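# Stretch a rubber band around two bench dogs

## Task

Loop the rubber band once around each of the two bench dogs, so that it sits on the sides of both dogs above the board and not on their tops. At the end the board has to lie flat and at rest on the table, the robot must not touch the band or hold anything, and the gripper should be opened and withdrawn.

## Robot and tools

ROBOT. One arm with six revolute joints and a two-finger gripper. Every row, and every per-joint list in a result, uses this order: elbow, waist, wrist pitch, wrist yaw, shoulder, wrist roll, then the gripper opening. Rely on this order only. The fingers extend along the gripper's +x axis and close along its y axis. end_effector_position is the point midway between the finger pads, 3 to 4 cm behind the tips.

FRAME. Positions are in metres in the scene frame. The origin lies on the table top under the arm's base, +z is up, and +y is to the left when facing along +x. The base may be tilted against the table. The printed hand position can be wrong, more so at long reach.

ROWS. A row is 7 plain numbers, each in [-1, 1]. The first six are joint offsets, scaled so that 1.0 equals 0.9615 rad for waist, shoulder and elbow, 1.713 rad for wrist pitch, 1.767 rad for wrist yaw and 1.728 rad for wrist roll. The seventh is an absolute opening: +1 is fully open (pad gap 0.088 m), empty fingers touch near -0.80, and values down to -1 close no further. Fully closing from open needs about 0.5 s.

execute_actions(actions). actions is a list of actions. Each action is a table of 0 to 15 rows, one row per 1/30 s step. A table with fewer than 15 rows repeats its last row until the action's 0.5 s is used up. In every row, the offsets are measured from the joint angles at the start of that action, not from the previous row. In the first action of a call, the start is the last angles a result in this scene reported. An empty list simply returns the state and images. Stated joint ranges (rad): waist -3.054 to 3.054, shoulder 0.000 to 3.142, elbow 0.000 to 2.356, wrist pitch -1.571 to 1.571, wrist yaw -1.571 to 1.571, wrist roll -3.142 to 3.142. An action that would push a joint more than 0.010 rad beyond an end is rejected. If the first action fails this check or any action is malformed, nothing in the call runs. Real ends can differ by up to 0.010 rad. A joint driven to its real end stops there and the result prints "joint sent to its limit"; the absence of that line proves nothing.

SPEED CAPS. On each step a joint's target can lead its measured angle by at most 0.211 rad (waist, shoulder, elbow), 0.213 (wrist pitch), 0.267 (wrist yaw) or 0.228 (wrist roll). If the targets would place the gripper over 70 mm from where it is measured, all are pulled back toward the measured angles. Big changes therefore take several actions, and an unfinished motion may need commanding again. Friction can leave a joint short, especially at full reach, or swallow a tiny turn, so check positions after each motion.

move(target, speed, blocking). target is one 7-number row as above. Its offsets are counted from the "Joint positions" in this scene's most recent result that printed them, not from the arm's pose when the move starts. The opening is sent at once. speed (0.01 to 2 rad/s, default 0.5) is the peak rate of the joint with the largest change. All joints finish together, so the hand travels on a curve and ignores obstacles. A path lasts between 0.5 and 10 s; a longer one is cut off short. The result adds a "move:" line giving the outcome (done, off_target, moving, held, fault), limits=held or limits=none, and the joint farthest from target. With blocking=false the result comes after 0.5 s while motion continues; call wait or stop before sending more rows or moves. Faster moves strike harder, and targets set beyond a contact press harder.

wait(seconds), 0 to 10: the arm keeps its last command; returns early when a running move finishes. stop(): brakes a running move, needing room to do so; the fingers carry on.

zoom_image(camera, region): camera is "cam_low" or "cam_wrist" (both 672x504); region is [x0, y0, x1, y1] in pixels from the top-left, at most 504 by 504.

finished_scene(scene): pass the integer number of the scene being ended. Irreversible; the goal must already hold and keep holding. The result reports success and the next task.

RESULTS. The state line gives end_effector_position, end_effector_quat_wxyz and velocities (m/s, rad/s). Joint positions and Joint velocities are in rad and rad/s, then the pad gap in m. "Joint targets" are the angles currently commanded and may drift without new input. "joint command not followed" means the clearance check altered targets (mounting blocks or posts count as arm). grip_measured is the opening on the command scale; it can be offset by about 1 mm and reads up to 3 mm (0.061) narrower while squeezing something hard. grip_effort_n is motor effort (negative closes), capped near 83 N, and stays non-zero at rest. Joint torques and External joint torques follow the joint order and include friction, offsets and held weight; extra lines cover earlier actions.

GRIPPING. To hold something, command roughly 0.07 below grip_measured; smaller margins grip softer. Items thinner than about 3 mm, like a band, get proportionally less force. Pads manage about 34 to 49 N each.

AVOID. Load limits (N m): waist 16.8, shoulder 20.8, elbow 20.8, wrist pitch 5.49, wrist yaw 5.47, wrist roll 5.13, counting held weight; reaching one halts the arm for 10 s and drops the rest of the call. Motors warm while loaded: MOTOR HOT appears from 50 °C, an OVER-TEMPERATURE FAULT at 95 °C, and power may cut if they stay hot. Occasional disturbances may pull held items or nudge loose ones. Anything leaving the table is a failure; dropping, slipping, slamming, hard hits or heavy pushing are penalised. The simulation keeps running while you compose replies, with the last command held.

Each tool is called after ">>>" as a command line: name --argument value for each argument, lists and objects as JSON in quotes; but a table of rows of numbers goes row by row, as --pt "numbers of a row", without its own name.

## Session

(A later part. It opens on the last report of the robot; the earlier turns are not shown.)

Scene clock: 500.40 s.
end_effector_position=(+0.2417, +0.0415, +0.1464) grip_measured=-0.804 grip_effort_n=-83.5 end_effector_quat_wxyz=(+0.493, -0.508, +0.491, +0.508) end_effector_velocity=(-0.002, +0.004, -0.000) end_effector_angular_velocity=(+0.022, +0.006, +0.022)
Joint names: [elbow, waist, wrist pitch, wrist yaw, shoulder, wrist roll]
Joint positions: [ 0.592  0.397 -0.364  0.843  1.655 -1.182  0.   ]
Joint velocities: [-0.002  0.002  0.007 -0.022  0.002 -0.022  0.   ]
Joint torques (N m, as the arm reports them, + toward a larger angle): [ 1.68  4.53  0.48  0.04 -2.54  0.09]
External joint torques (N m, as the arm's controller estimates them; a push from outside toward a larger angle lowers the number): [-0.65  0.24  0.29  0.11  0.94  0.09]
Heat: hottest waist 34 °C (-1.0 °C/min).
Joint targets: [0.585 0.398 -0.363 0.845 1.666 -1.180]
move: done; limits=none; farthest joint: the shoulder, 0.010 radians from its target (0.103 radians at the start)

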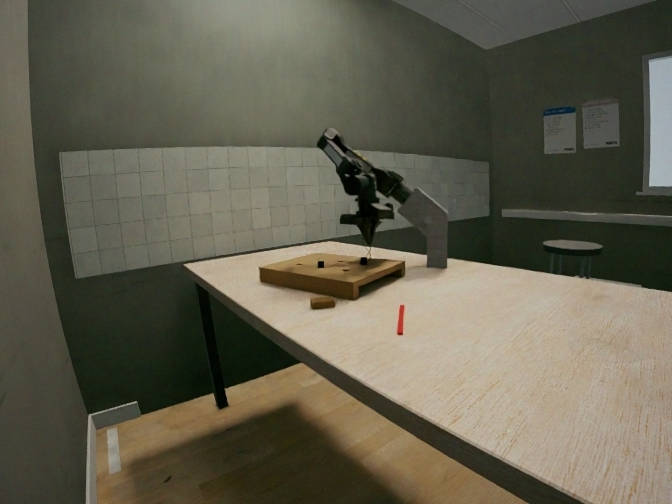

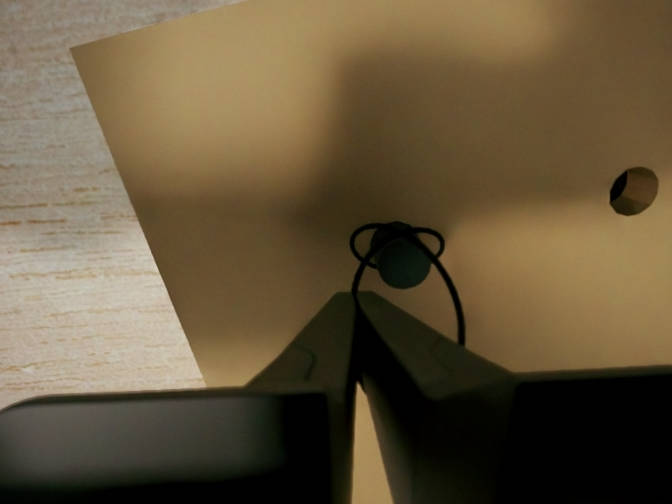

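>>> move --target '[0.287,-0.12,-0.008,-0.011,0.152,-0.091,-1]' --speed 0.2

Scene clock: 509.30 s.
end_effector_position=(+0.3155, +0.0411, +0.1304) grip_measured=-0.804 grip_effort_n=-83.5 end_effector_quat_wxyz=(+0.495, -0.508, +0.494, +0.504) end_effector_velocity=(-0.001, +0.003, -0.001) end_effector_angular_velocity=(+0.019, +0.012, -0.003)
Joint names: [elbow, waist, wrist pitch, wrist yaw, shoulder, wrist roll]
Joint positions: [ 0.86   0.287 -0.376  0.826  1.789 -1.337  0.   ]
Joint velocities: [ 0.007 -0.002 -0.007 -0.022  0.007  0.007  0.   ]
Joint torques (N m, as the arm reports them, + toward a larger angle): [ 3.14  5.18  0.24 -0.17 -3.7  -0.03]
External joint torques (N m, as the arm's controller estimates them; a push from outside toward a larger angle lowers the number): [ 0.63 -0.21  0.02 -0.11  1.23 -0.03]
Heat: hottest waist 34 °C (-1.0 °C/min).
Joint targets: [0.868 0.282 -0.378 0.824 1.802 -1.340]
move: off_target; limits=none; farthest joint: the shoulder, 0.012 radians from its target (0.145 radians at the start)

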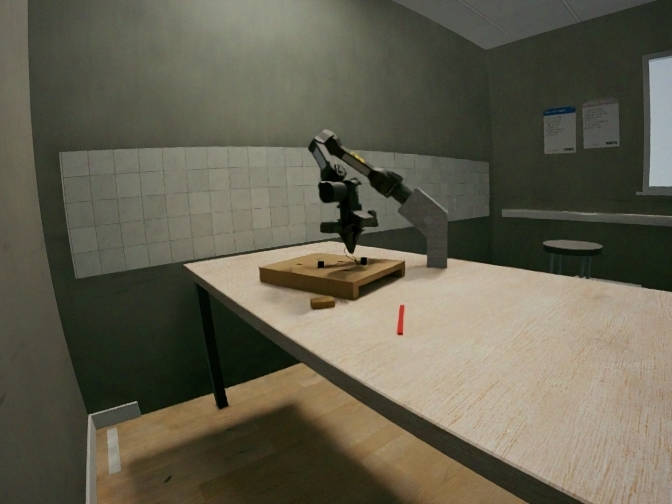

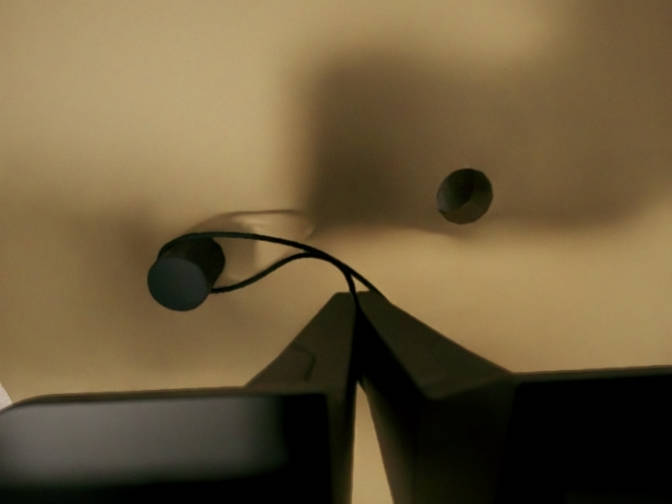

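>>> move --target '[-0.033,-0.081,0.095,-0.0135,0.085,-0.954,-1]' --speed 0.5

>>> zoom_image --camera "cam_low" --region '[290,200,410,290]'

Scene clock: 521.50 s.
end_effector_position=(+0.3147, +0.0419, +0.1001) grip_measured=-0.804 grip_effort_n=-83.5 end_effector_quat_wxyz=(+0.002, +0.707, -0.001, -0.707) end_effector_velocity=(-0.003, +0.001, -0.001) end_effector_angular_velocity=(+0.018, +0.013, +0.022)
Joint names: [elbow, waist, wrist pitch, wrist yaw, shoulder, wrist roll]
Joint positions: [ 0.836  0.214 -0.215  0.804  1.858 -2.983  0.   ]
Joint velocities: [-0.002 -0.007 -0.007 -0.022 -0.002 -0.022  0.   ]
Joint torques (N m, as the arm reports them, + toward a larger angle): [ 1.25  5.16  0.43 -0.09 -3.8  -0.07]
External joint torques (N m, as the arm's controller estimates them; a push from outside toward a larger angle lowers the number): [-0.66 -0.23  0.28 -0.09  1.31 -0.07]
Heat: hottest waist 35 °C (+0.0 °C/min).
Joint targets: [0.828 0.209 -0.213 0.802 1.871 -2.985]
move: off_target; limits=none; farthest joint: the shoulder, 0.012 radians from its target (0.081 radians at the start)

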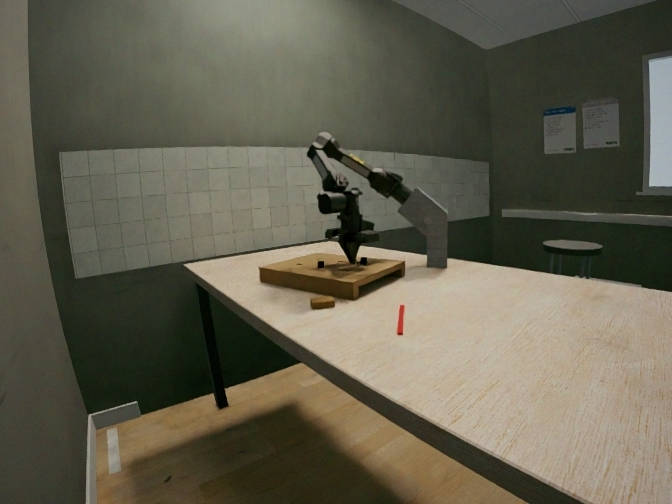

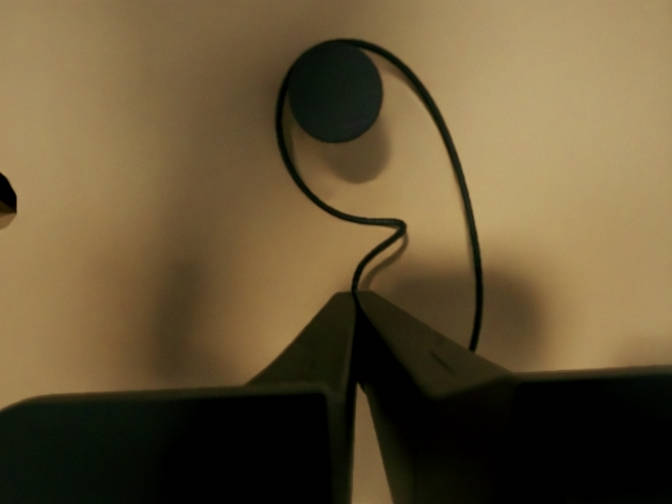

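Region (290, 200, 410, 290) of cam_low's 672x504 image, scaled by 4.200, with more detail than that image has; it fills the top 378 rows of this view, and the rest is white.

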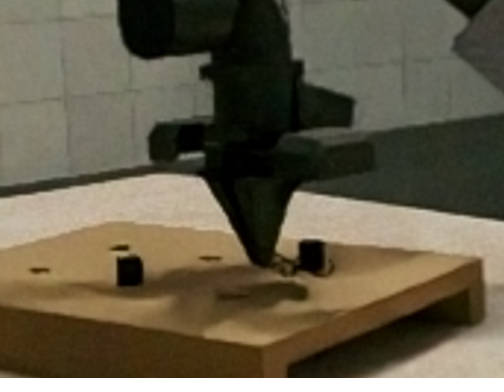

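>>> move --target '[0,0,0,0,0,0,-0.3]'

Scene clock: 525.47 s.
end_effector_position=(+0.3147, +0.0419, +0.1001) grip_measured=-0.305 grip_effort_n=16.0 end_effector_quat_wxyz=(+0.002, +0.707, -0.000, -0.707) end_effector_velocity=(+0.000, +0.000, -0.000) end_effector_angular_velocity=(+0.007, -0.002, -0.014)
Joint names: [elbow, waist, wrist pitch, wrist yaw, shoulder, wrist roll]
Joint positions: [ 0.836  0.214 -0.215  0.804  1.858 -2.983  0.024]
Joint velocities: [-0.002 -0.002  0.007 -0.007 -0.002  0.007  0.001]
Joint torques (N m, as the arm reports them, + toward a larger angle): [ 2.06  5.63  0.3   0.   -5.23  0.04]
External joint torques (N m, as the arm's controller estimates them; a push from outside toward a larger angle lowers the number): [ 0.1   0.21  0.13  0.   -0.07  0.04]
Heat: hottest waist 35 °C (+0.0 °C/min).
Joint targets: [0.836 0.214 -0.215 0.804 1.858 -2.983]
move: done; limits=none; farthest joint: the waist, 0.000 radians from its target (0.000 radians at the start)

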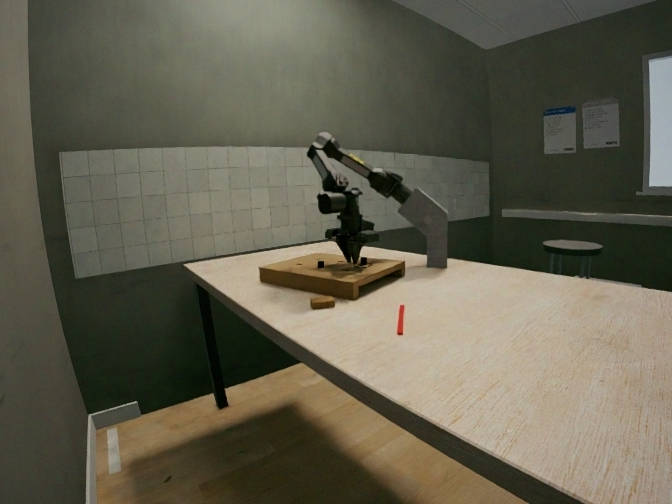

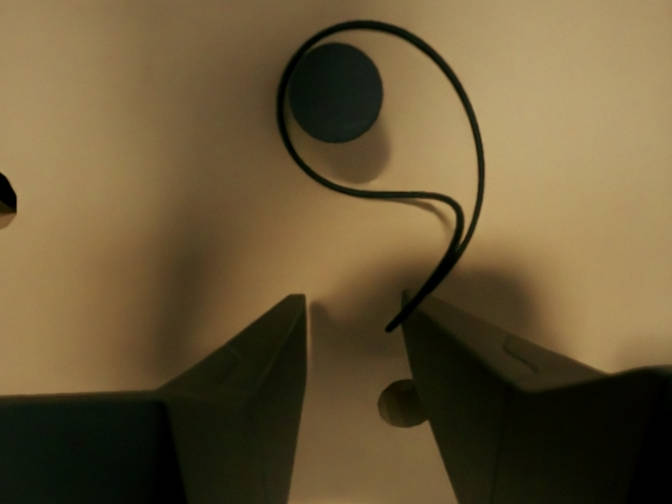

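>>> move --target '[0.055,0.156,-0.19,0.027,-0.155,0,-0.3]' --speed 0.3

Scene clock: 532.50 s.
end_effector_position=(+0.3137, +0.0375, +0.1619) grip_measured=-0.303 grip_effort_n=15.6 end_effector_quat_wxyz=(+0.073, +0.709, +0.068, -0.698) end_effector_velocity=(-0.004, -0.000, -0.001) end_effector_angular_velocity=(+0.003, +0.012, +0.015)
Joint names: [elbow, waist, wrist pitch, wrist yaw, shoulder, wrist roll]
Joint positions: [ 0.882  0.364 -0.539  0.85   1.718 -2.983  0.024]
Joint velocities: [-0.007 -0.002 -0.007 -0.007 -0.002 -0.007 -0.   ]
Joint torques (N m, as the arm reports them, + toward a larger angle): [ 3.64  5.44  0.23  0.1  -5.82  0.03]
External joint torques (N m, as the arm's controller estimates them; a push from outside toward a larger angle lowers the number): [ 0.78  0.27  0.06  0.09 -1.28  0.03]
Heat: hottest waist 35 °C (+0.0 °C/min).
Joint targets: [0.889 0.365 -0.541 0.852 1.709 -2.983]
move: done; limits=none; farthest joint: the shoulder, 0.009 radians from its target (0.149 radians at the start)

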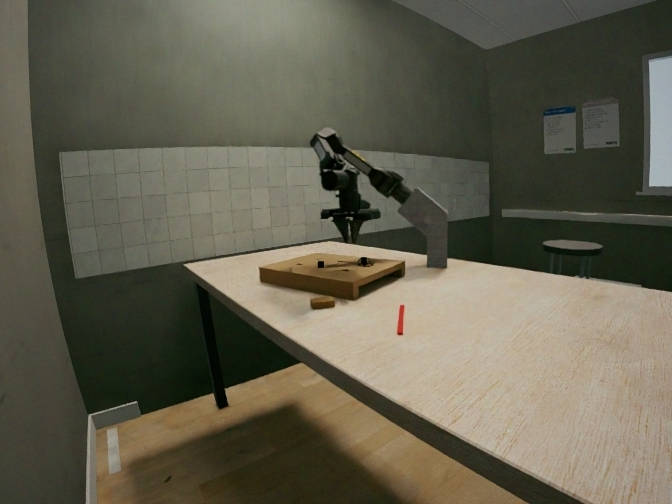

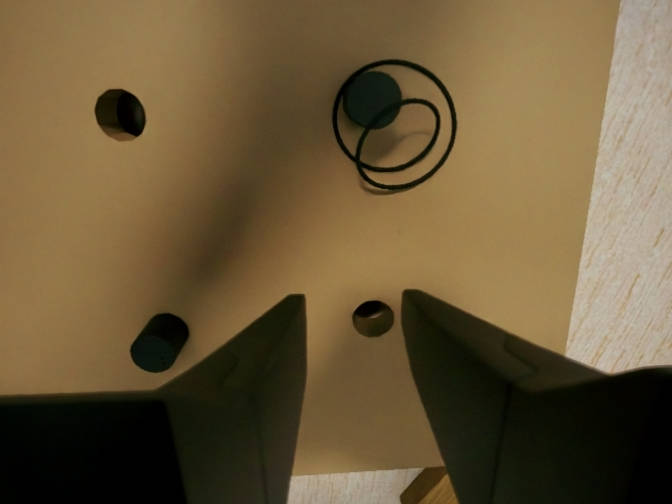

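>>> zoom_image --camera "cam_wrist" --region '[310,40,490,210]'

>>> zoom_image --camera "cam_low" --region '[330,240,400,280]'

Region (310, 40, 490, 210) of cam_wrist's 672x504 image, scaled by 2.800, with more detail than that image has.

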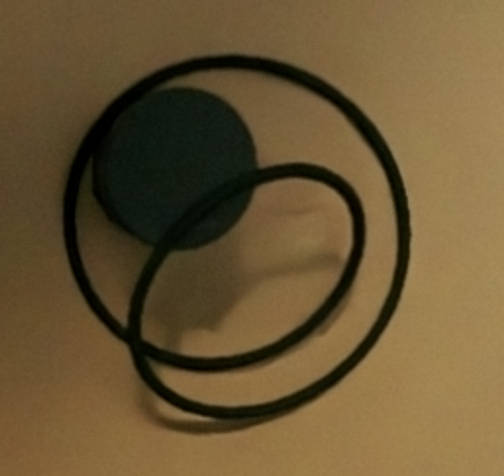

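Region (330, 240, 400, 280) of cam_low's 672x504 image, scaled by 7.200, with more detail than that image has; it fills the top 288 rows of this view, and the rest is white.

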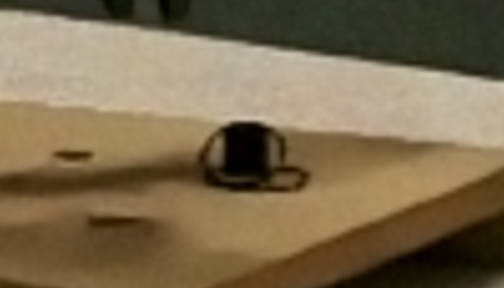

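>>> move --target '[-0.211,0.097,0.0736,0.001,0.067,1,-0.5]' --speed 1.5

>>> move --target '[-0.211,0.097,0.0736,0.001,0.067,1,-0.5]' --speed 1.5

Scene clock: 585.30 s.
end_effector_position=(+0.2522, +0.0662, +0.1499) grip_measured=-0.497 grip_effort_n=-18.8 end_effector_quat_wxyz=(-0.448, +0.547, -0.448, -0.548) end_effector_velocity=(+0.001, +0.001, +0.001) end_effector_angular_velocity=(+0.011, -0.005, +0.014)
Joint names: [elbow, waist, wrist pitch, wrist yaw, shoulder, wrist roll]
Joint positions: [ 0.688  0.457 -0.414  0.85   1.772 -1.258  0.015]
Joint velocities: [-0.002  0.002  0.007 -0.007 -0.007 -0.022 -0.   ]
Joint torques (N m, as the arm reports them, + toward a larger angle): [ 1.66  5.09  0.47  0.   -2.7   0.11]
External joint torques (N m, as the arm's controller estimates them; a push from outside toward a larger angle lowers the number): [-0.93  0.23  0.24  0.06  1.28  0.11]
Heat: hottest waist 36 °C (+1.0 °C/min).
Joint targets: [0.679 0.457 -0.413 0.851 1.782 -1.255]
move: off_target; limits=none; farthest joint: the shoulder, 0.011 radians from its target (0.065 radians at the start)

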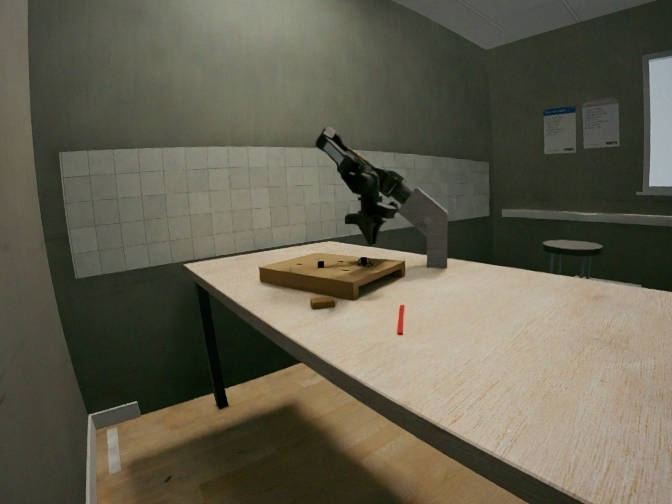

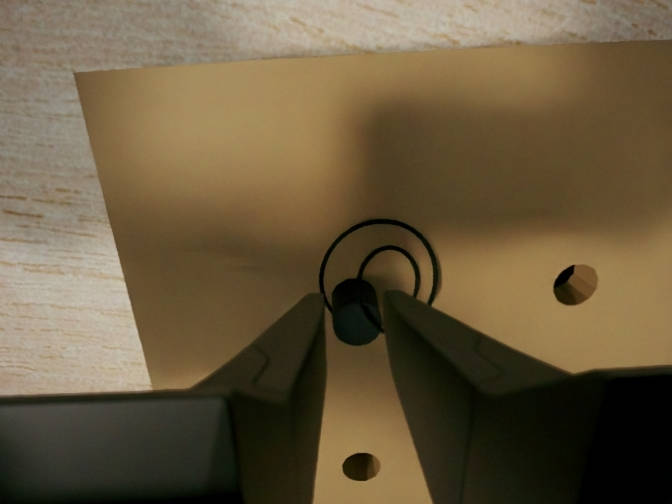

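Scene clock: 587.37 s.
end_effector_position=(+0.1883, +0.0747, +0.1405) grip_measured=-0.497 grip_effort_n=-18.4 end_effector_quat_wxyz=(+0.699, -0.072, +0.708, +0.069) end_effector_velocity=(+0.002, +0.002, +0.000) end_effector_angular_velocity=(+0.010, -0.000, -0.004)
Joint names: [elbow, waist, wrist pitch, wrist yaw, shoulder, wrist roll]
Joint positions: [ 0.493  0.55  -0.289  0.85   1.827  0.468  0.015]
Joint velocities: [ 0.002 -0.002  0.007 -0.007 -0.002 -0.007 -0.   ]
Joint torques (N m, as the arm reports them, + toward a larger angle): [ 1.37  4.44  0.48  0.08 -2.37  0.09]
External joint torques (N m, as the arm's controller estimates them; a push from outside toward a larger angle lowers the number): [-0.72  0.2   0.26  0.06  0.86  0.09]
Heat: hottest waist 36 °C (+1.0 °C/min).
Joint targets: [0.485 0.550 -0.288 0.851 1.836 0.470]
move: done; limits=none; farthest joint: the shoulder, 0.010 radians from its target (0.065 radians at the start)

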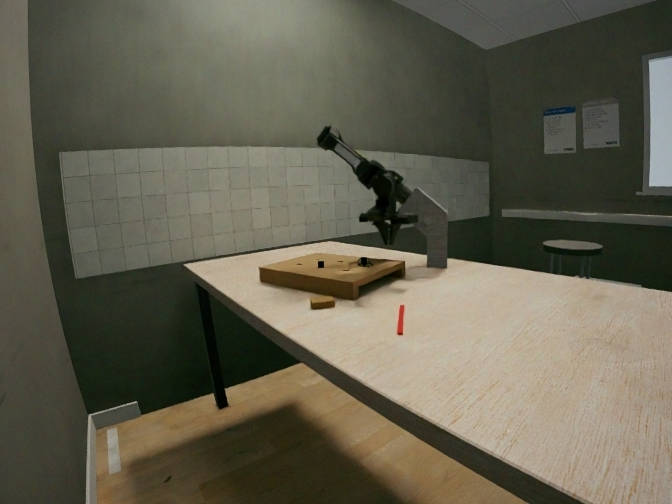

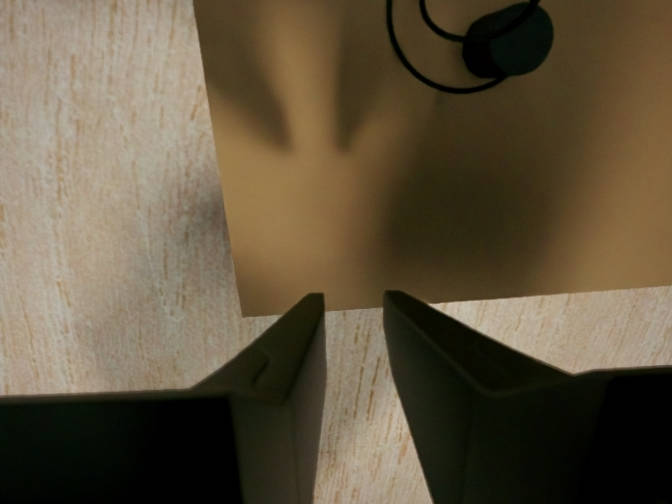

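>>> move --target '[0.223,-0.126,-0.037,0,-0.022,1,-0.5]' --speed 1.5

>>> move --target '[0.223,-0.126,-0.037,0,-0.022,1,-0.5]' --speed 0.01 --blocking false

>>> stop

Scene clock: 604.50 s.
end_effector_position=(+0.2583, +0.0711, +0.1405) grip_measured=-0.497 grip_effort_n=-18.8 end_effector_quat_wxyz=(+0.462, +0.538, +0.460, -0.535) end_effector_velocity=(-0.003, +0.001, -0.000) end_effector_angular_velocity=(+0.016, +0.016, +0.011)
Joint names: [elbow, waist, wrist pitch, wrist yaw, shoulder, wrist roll]
Joint positions: [ 0.701  0.433 -0.351  0.85   1.813  2.193  0.015]
Joint velocities: [-0.002 -0.002 -0.007 -0.022 -0.002 -0.007 -0.   ]
Joint torques (N m, as the arm reports them, + toward a larger angle): [ 3.03  4.73  0.21  0.05 -5.2   0.08]
External joint torques (N m, as the arm's controller estimates them; a push from outside toward a larger angle lowers the number): [ 0.75 -0.26  0.04  0.   -1.16  0.08]
Heat: hottest waist 35 °C (-1.0 °C/min).
Joint targets: [0.707 0.428 -0.353 0.850 1.806 2.195]
move: done; limits=none; farthest joint: the shoulder, 0.008 radians from its target (0.021 radians at the start)

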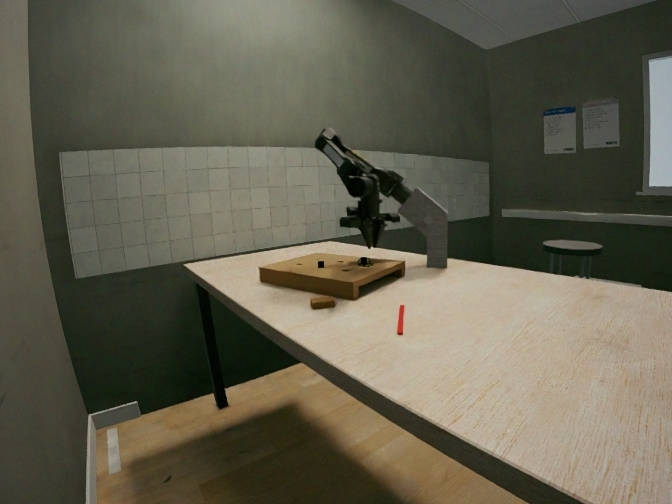

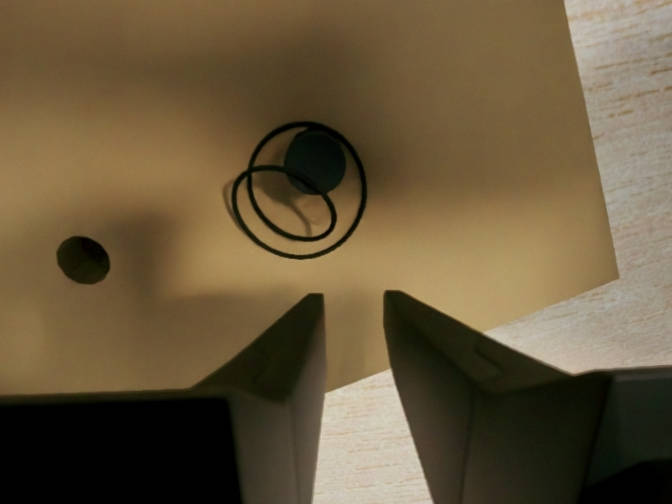

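action 0: the call would take the wrist roll more than 0.010 radians past the upper end of its range (3.142 radians), so nothing of the call was run and nothing moved. Give that joint a number nearer 0 in that row, or first move the joint away from that end.

Scene clock: 604.50 s.
end_effector_position=(+0.2583, +0.0711, +0.1405) grip_measured=-0.497 grip_effort_n=-18.8 end_effector_quat_wxyz=(+0.462, +0.538, +0.460, -0.535) end_effector_velocity=(-0.003, +0.001, -0.000) end_effector_angular_velocity=(+0.016, +0.016, +0.011)
Joint names: [elbow, waist, wrist pitch, wrist yaw, shoulder, wrist roll]
Joint positions: [ 0.701  0.433 -0.351  0.85   1.813  2.193  0.015]
Joint velocities: [-0.002 -0.002 -0.007 -0.022 -0.002 -0.007 -0.   ]
Joint torques (N m, as the arm reports them, + toward a larger angle): [ 3.03  4.73  0.21  0.05 -5.2   0.08]
External joint torques (N m, as the arm's controller estimates them; a push from outside toward a larger angle lowers the number): [ 0.75 -0.26  0.04  0.   -1.16  0.08]
Heat: hottest waist 35 °C (-1.0 °C/min).
Joint targets: [0.707 0.428 -0.353 0.850 1.806 2.195]
stop: no move was running

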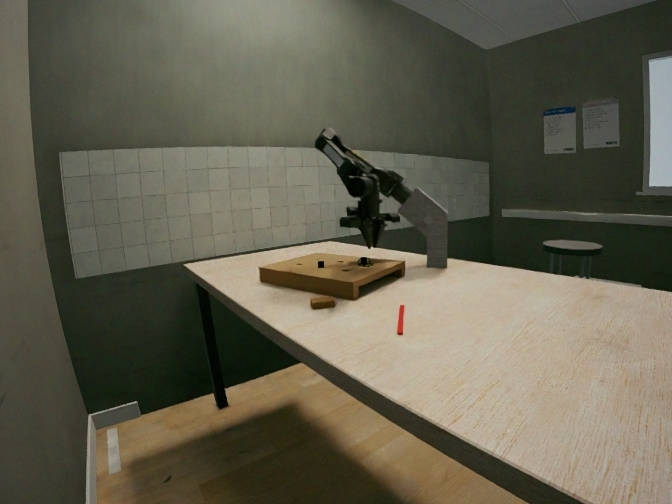

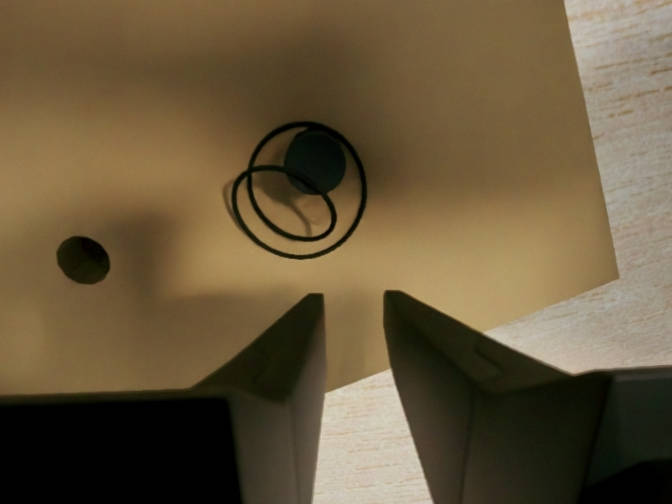

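>>> move --target '[-0.059,-0.074,0.064,-0.005,-0.012,0.158,-0.5]' --speed 0.3

Scene clock: 616.27 s.
end_effector_position=(+0.2544, +0.0614, +0.1245) grip_measured=-0.497 grip_effort_n=-18.4 end_effector_quat_wxyz=(+0.358, +0.609, +0.356, -0.611) end_effector_velocity=(+0.000, +0.002, +0.001) end_effector_angular_velocity=(+0.010, -0.003, -0.011)
Joint names: [elbow, waist, wrist pitch, wrist yaw, shoulder, wrist roll]
Joint positions: [ 0.652  0.367 -0.243  0.843  1.81   2.463  0.015]
Joint velocities: [-0.002  0.002  0.007 -0.007 -0.002  0.007 -0.   ]
Joint torques (N m, as the arm reports them, + toward a larger angle): [ 1.31  4.61  0.44 -0.05 -5.21  0.11]
External joint torques (N m, as the arm's controller estimates them; a push from outside toward a larger angle lowers the number): [-0.64 -0.22  0.27 -0.1  -1.16  0.11]
Heat: hottest waist 35 °C (-1.0 °C/min).
Joint targets: [0.644 0.362 -0.241 0.841 1.802 2.466]
move: done; limits=none; farthest joint: the shoulder, 0.008 radians from its target (0.012 radians at the start)

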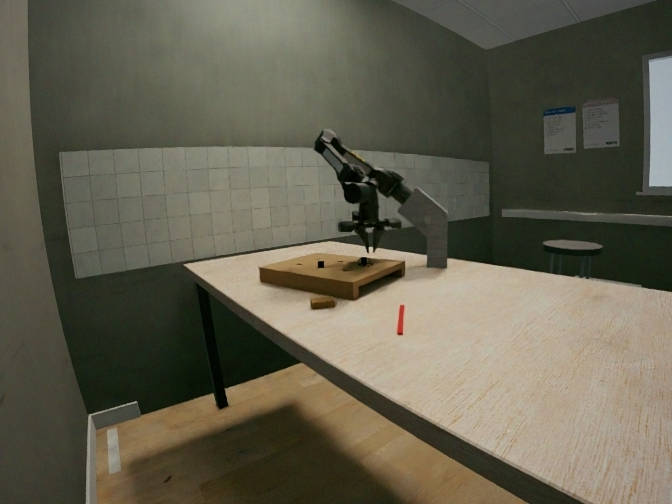

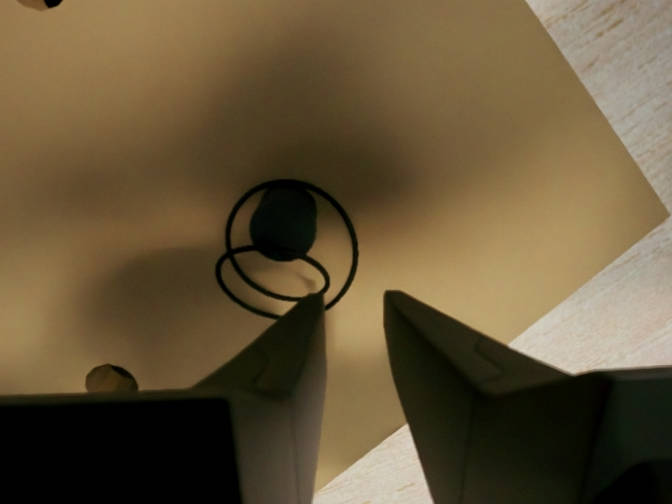

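>>> move --target '[0.035,-0.046,0.029,-0.0055,0.039,-0.030,-0.5]' --speed 0.1

>>> zoom_image --camera "cam_wrist" --region '[200,150,440,330]'

>>> zoom_image --camera "cam_low" --region '[330,230,400,280]'

Scene clock: 631.80 s.
end_effector_position=(+0.2658, +0.0607, +0.1153) grip_measured=-0.497 grip_effort_n=-18.4 end_effector_quat_wxyz=(+0.355, +0.613, +0.352, -0.612) end_effector_velocity=(+0.000, -0.001, -0.001) end_effector_angular_velocity=(+0.005, +0.002, +0.012)
Joint names: [elbow, waist, wrist pitch, wrist yaw, shoulder, wrist roll]
Joint positions: [ 0.679  0.328 -0.196  0.836  1.836  2.414  0.015]
Joint velocities: [-0.002 -0.007  0.007 -0.007 -0.002 -0.022 -0.   ]
Joint torques (N m, as the arm reports them, + toward a larger angle): [ 2.59  4.66  0.42 -0.04 -3.21 -0.02]
External joint torques (N m, as the arm's controller estimates them; a push from outside toward a larger angle lowers the number): [ 0.75 -0.28  0.25 -0.09  1.08 -0.02]
Heat: hottest waist 35 °C (-1.0 °C/min).
Joint targets: [0.686 0.323 -0.194 0.833 1.847 2.412]
move: off_target; limits=none; farthest joint: the shoulder, 0.012 radians from its target (0.038 radians at the start)

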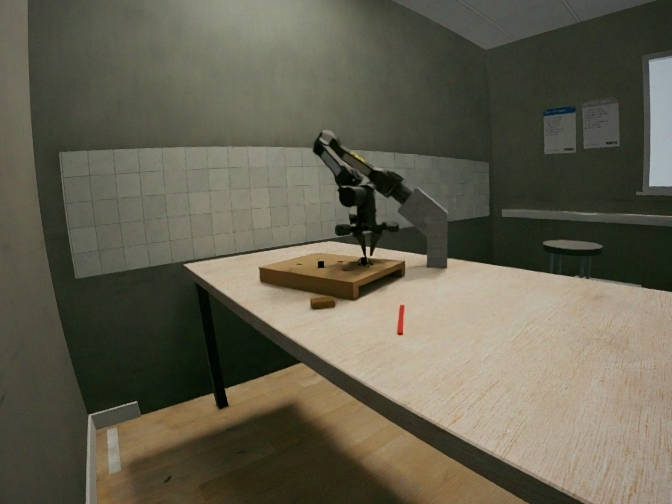

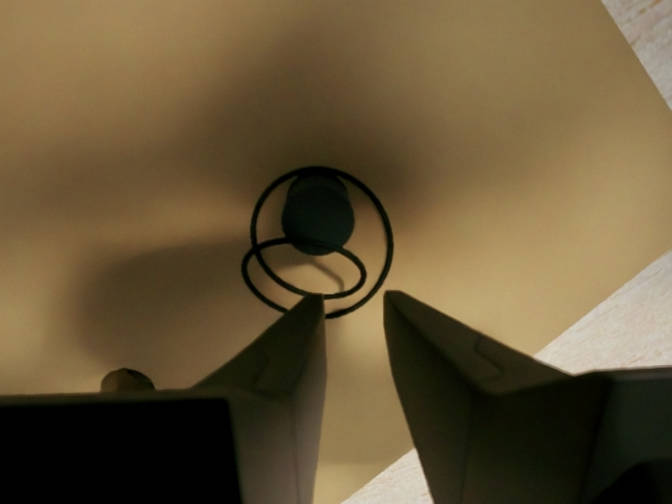

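Region (200, 150, 440, 330) of cam_wrist's 672x504 image, scaled by 2.100, with more detail than that image has; it fills the top 378 rows of this view, and the rest is white.

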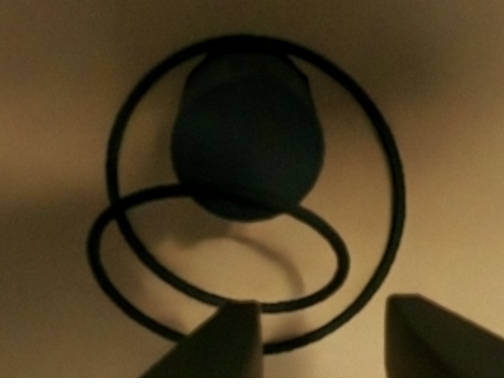

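Region (330, 230, 400, 280) of cam_low's 672x504 image, scaled by 7.200, with more detail than that image has; it fills the top 360 rows of this view, and the rest is white.

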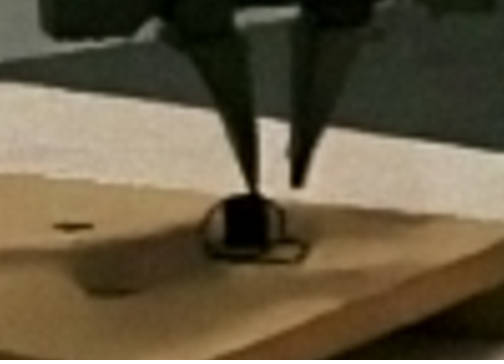

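>>> move --target '[0.007,-0.045,0.064,-0.0066,0.084,-0.0335,-0.5]' --speed 0.08

>>> zoom_image --camera "cam_low" --region '[330,230,400,280]'

Scene clock: 649.07 s.
end_effector_position=(+0.2665, +0.0661, +0.0973) grip_measured=-0.497 grip_effort_n=-18.4 end_effector_quat_wxyz=(+0.355, +0.612, +0.353, -0.612) end_effector_velocity=(-0.005, +0.001, -0.000) end_effector_angular_velocity=(+0.016, +0.022, +0.022)
Joint names: [elbow, waist, wrist pitch, wrist yaw, shoulder, wrist roll]
Joint positions: [ 0.68   0.29  -0.088  0.826  1.905  2.358  0.015]
Joint velocities: [-0.002 -0.002 -0.022 -0.022 -0.002 -0.007 -0.   ]
Joint torques (N m, as the arm reports them, + toward a larger angle): [ 2.13  4.84  0.46 -0.04 -3.39 -0.04]
External joint torques (N m, as the arm's controller estimates them; a push from outside toward a larger angle lowers the number): [ 0.73 -0.3   0.31 -0.09  1.02 -0.04]
Heat: hottest waist 35 °C (-1.0 °C/min).
Joint targets: [0.686 0.285 -0.086 0.824 1.917 2.356]
move: off_target; limits=none; farthest joint: the shoulder, 0.012 radians from its target (0.081 radians at the start)

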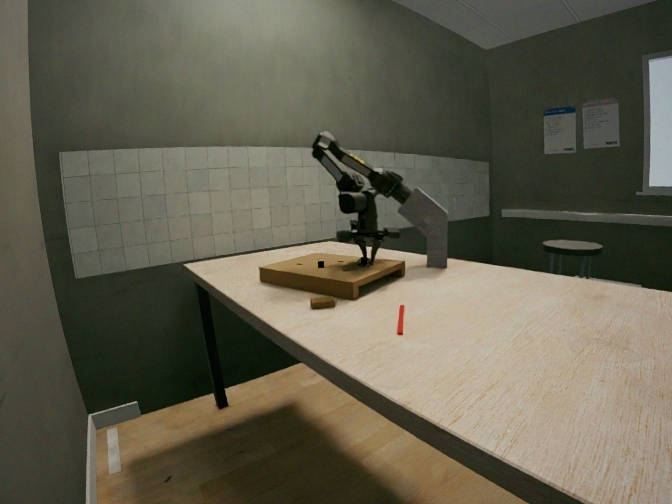

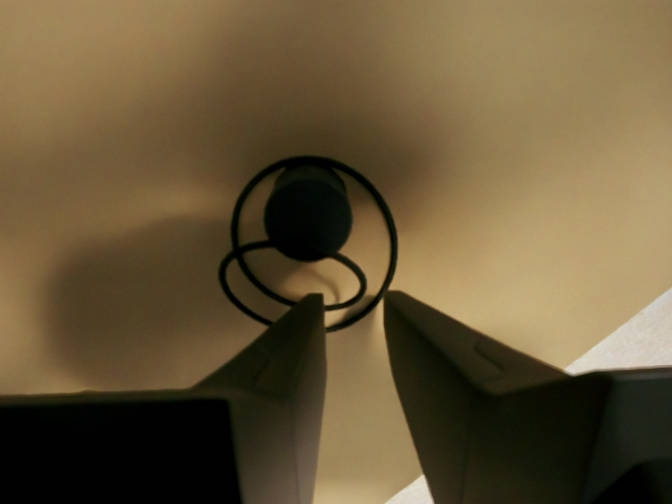

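Region (330, 230, 400, 280) of cam_low's 672x504 image, scaled by 7.200, with more detail than that image has; it fills the top 360 rows of this view, and the rest is white.

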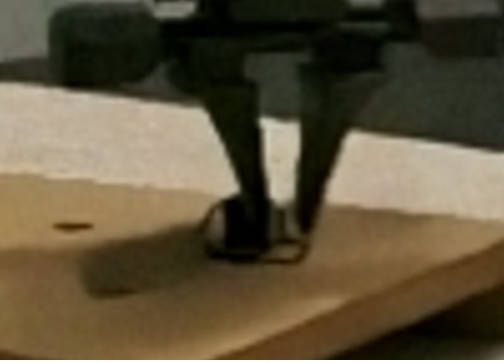

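>>> move --target '[0.005,-0.0204,0,-0.003,-0.030,-0.012,-0.5]' --speed 0.05

>>> zoom_image --camera "cam_wrist" --region '[260,200,460,350]'

Scene clock: 662.53 s.
end_effector_position=(+0.2703, +0.0607, +0.0977) grip_measured=-0.497 grip_effort_n=-18.4 end_effector_quat_wxyz=(+0.354, +0.614, +0.350, -0.612) end_effector_velocity=(-0.007, -0.001, -0.000) end_effector_angular_velocity=(+0.000, +0.027, +0.018)
Joint names: [elbow, waist, wrist pitch, wrist yaw, shoulder, wrist roll]
Joint positions: [ 0.68   0.276 -0.088  0.824  1.885  2.34   0.015]
Joint velocities: [-0.002 -0.002 -0.037 -0.007 -0.002  0.007 -0.   ]
Joint torques (N m, as the arm reports them, + toward a larger angle): [ 2.08  4.85  0.32 -0.03 -5.65 -0.05]
External joint torques (N m, as the arm's controller estimates them; a push from outside toward a larger angle lowers the number): [ 0.67 -0.23  0.17 -0.08 -1.23 -0.05]
Heat: hottest waist 35 °C (+0.0 °C/min).
Joint targets: [0.685 0.270 -0.088 0.821 1.876 2.338]
move: done; limits=none; farthest joint: the shoulder, 0.009 radians from its target (0.029 radians at the start)

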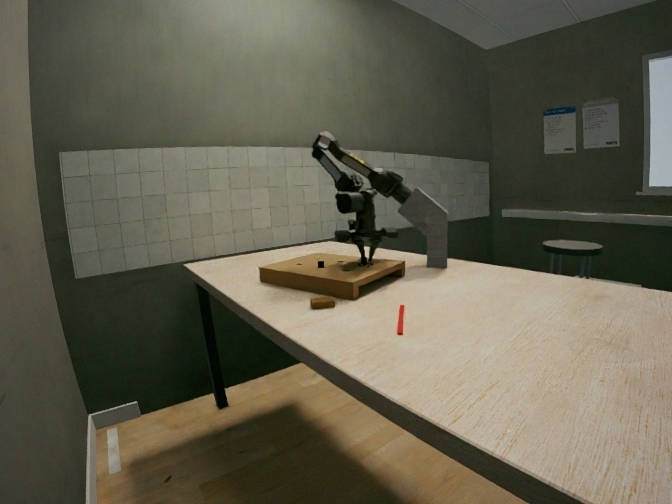

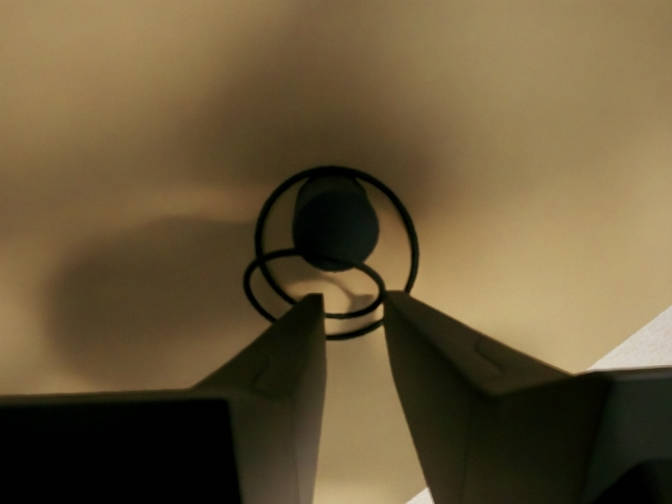

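Region (260, 200, 460, 350) of cam_wrist's 672x504 image, scaled by 2.520, with more detail than that image has; it fills the top 378 rows of this view, and the rest is white.

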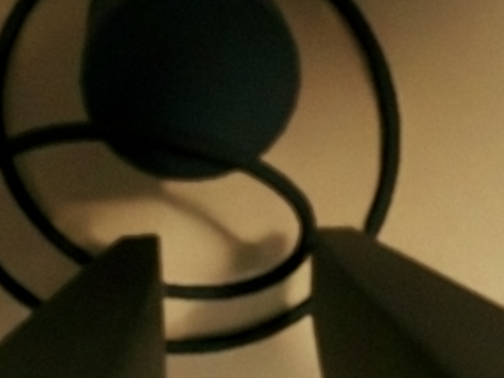

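>>> move --target '[-0.045,-0.011,0.012,-0.001,-0.029,-0.004,-0.5]' --speed 0.05

>>> zoom_image --camera "cam_wrist" --region '[260,200,460,350]'

Scene clock: 680.77 s.
end_effector_position=(+0.2627, +0.0566, +0.0977) grip_measured=-0.497 grip_effort_n=-18.8 end_effector_quat_wxyz=(+0.354, +0.614, +0.350, -0.613) end_effector_velocity=(-0.000, +0.003, -0.000) end_effector_angular_velocity=(+0.021, +0.002, +0.015)
Joint names: [elbow, waist, wrist pitch, wrist yaw, shoulder, wrist roll]
Joint positions: [ 0.644  0.27  -0.069  0.823  1.865  2.336  0.015]
Joint velocities: [-0.002 -0.002  0.007 -0.022 -0.002 -0.022 -0.   ]
Joint torques (N m, as the arm reports them, + toward a larger angle): [ 0.79  4.66  0.42 -0.02 -5.47 -0.03]
External joint torques (N m, as the arm's controller estimates them; a push from outside toward a larger angle lowers the number): [-0.69 -0.25  0.22 -0.07 -1.12 -0.03]
Heat: hottest waist 35 °C (+0.0 °C/min).
Joint targets: [0.637 0.265 -0.067 0.822 1.857 2.333]
move: done; limits=none; farthest joint: the shoulder, 0.008 radians from its target (0.027 radians at the start)

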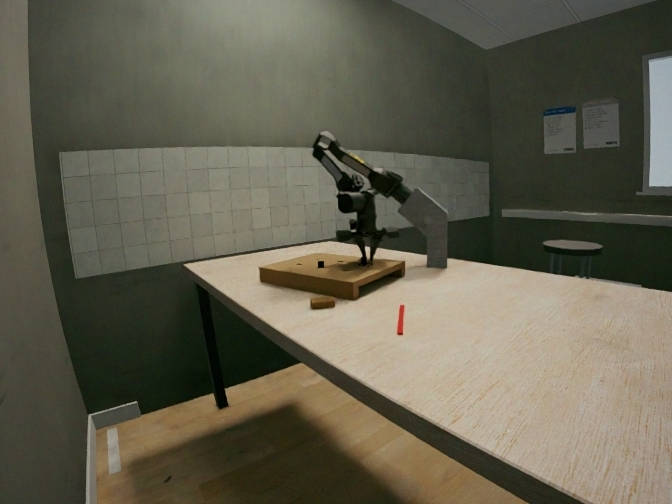

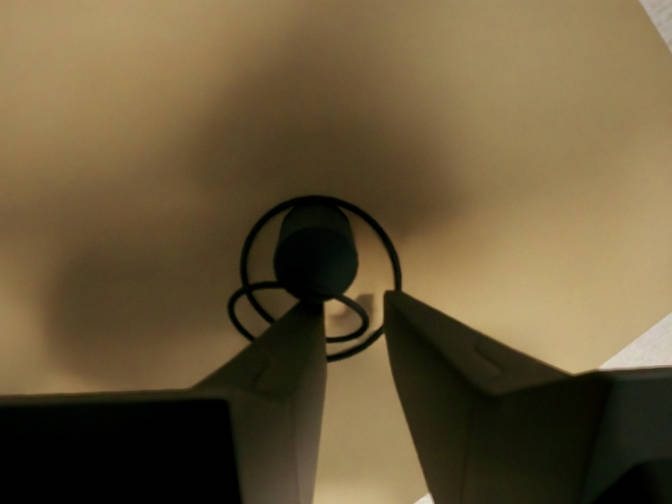

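Region (260, 200, 460, 350) of cam_wrist's 672x504 image, scaled by 2.520, with more detail than that image has; it fills the top 378 rows of this view, and the rest is white.

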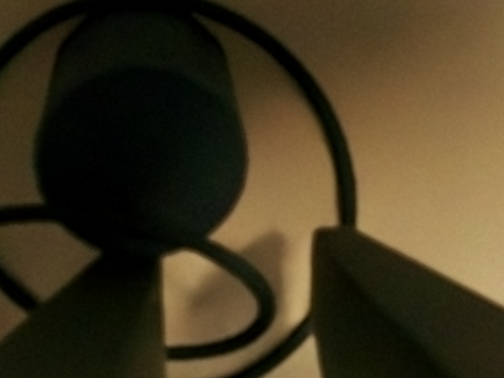

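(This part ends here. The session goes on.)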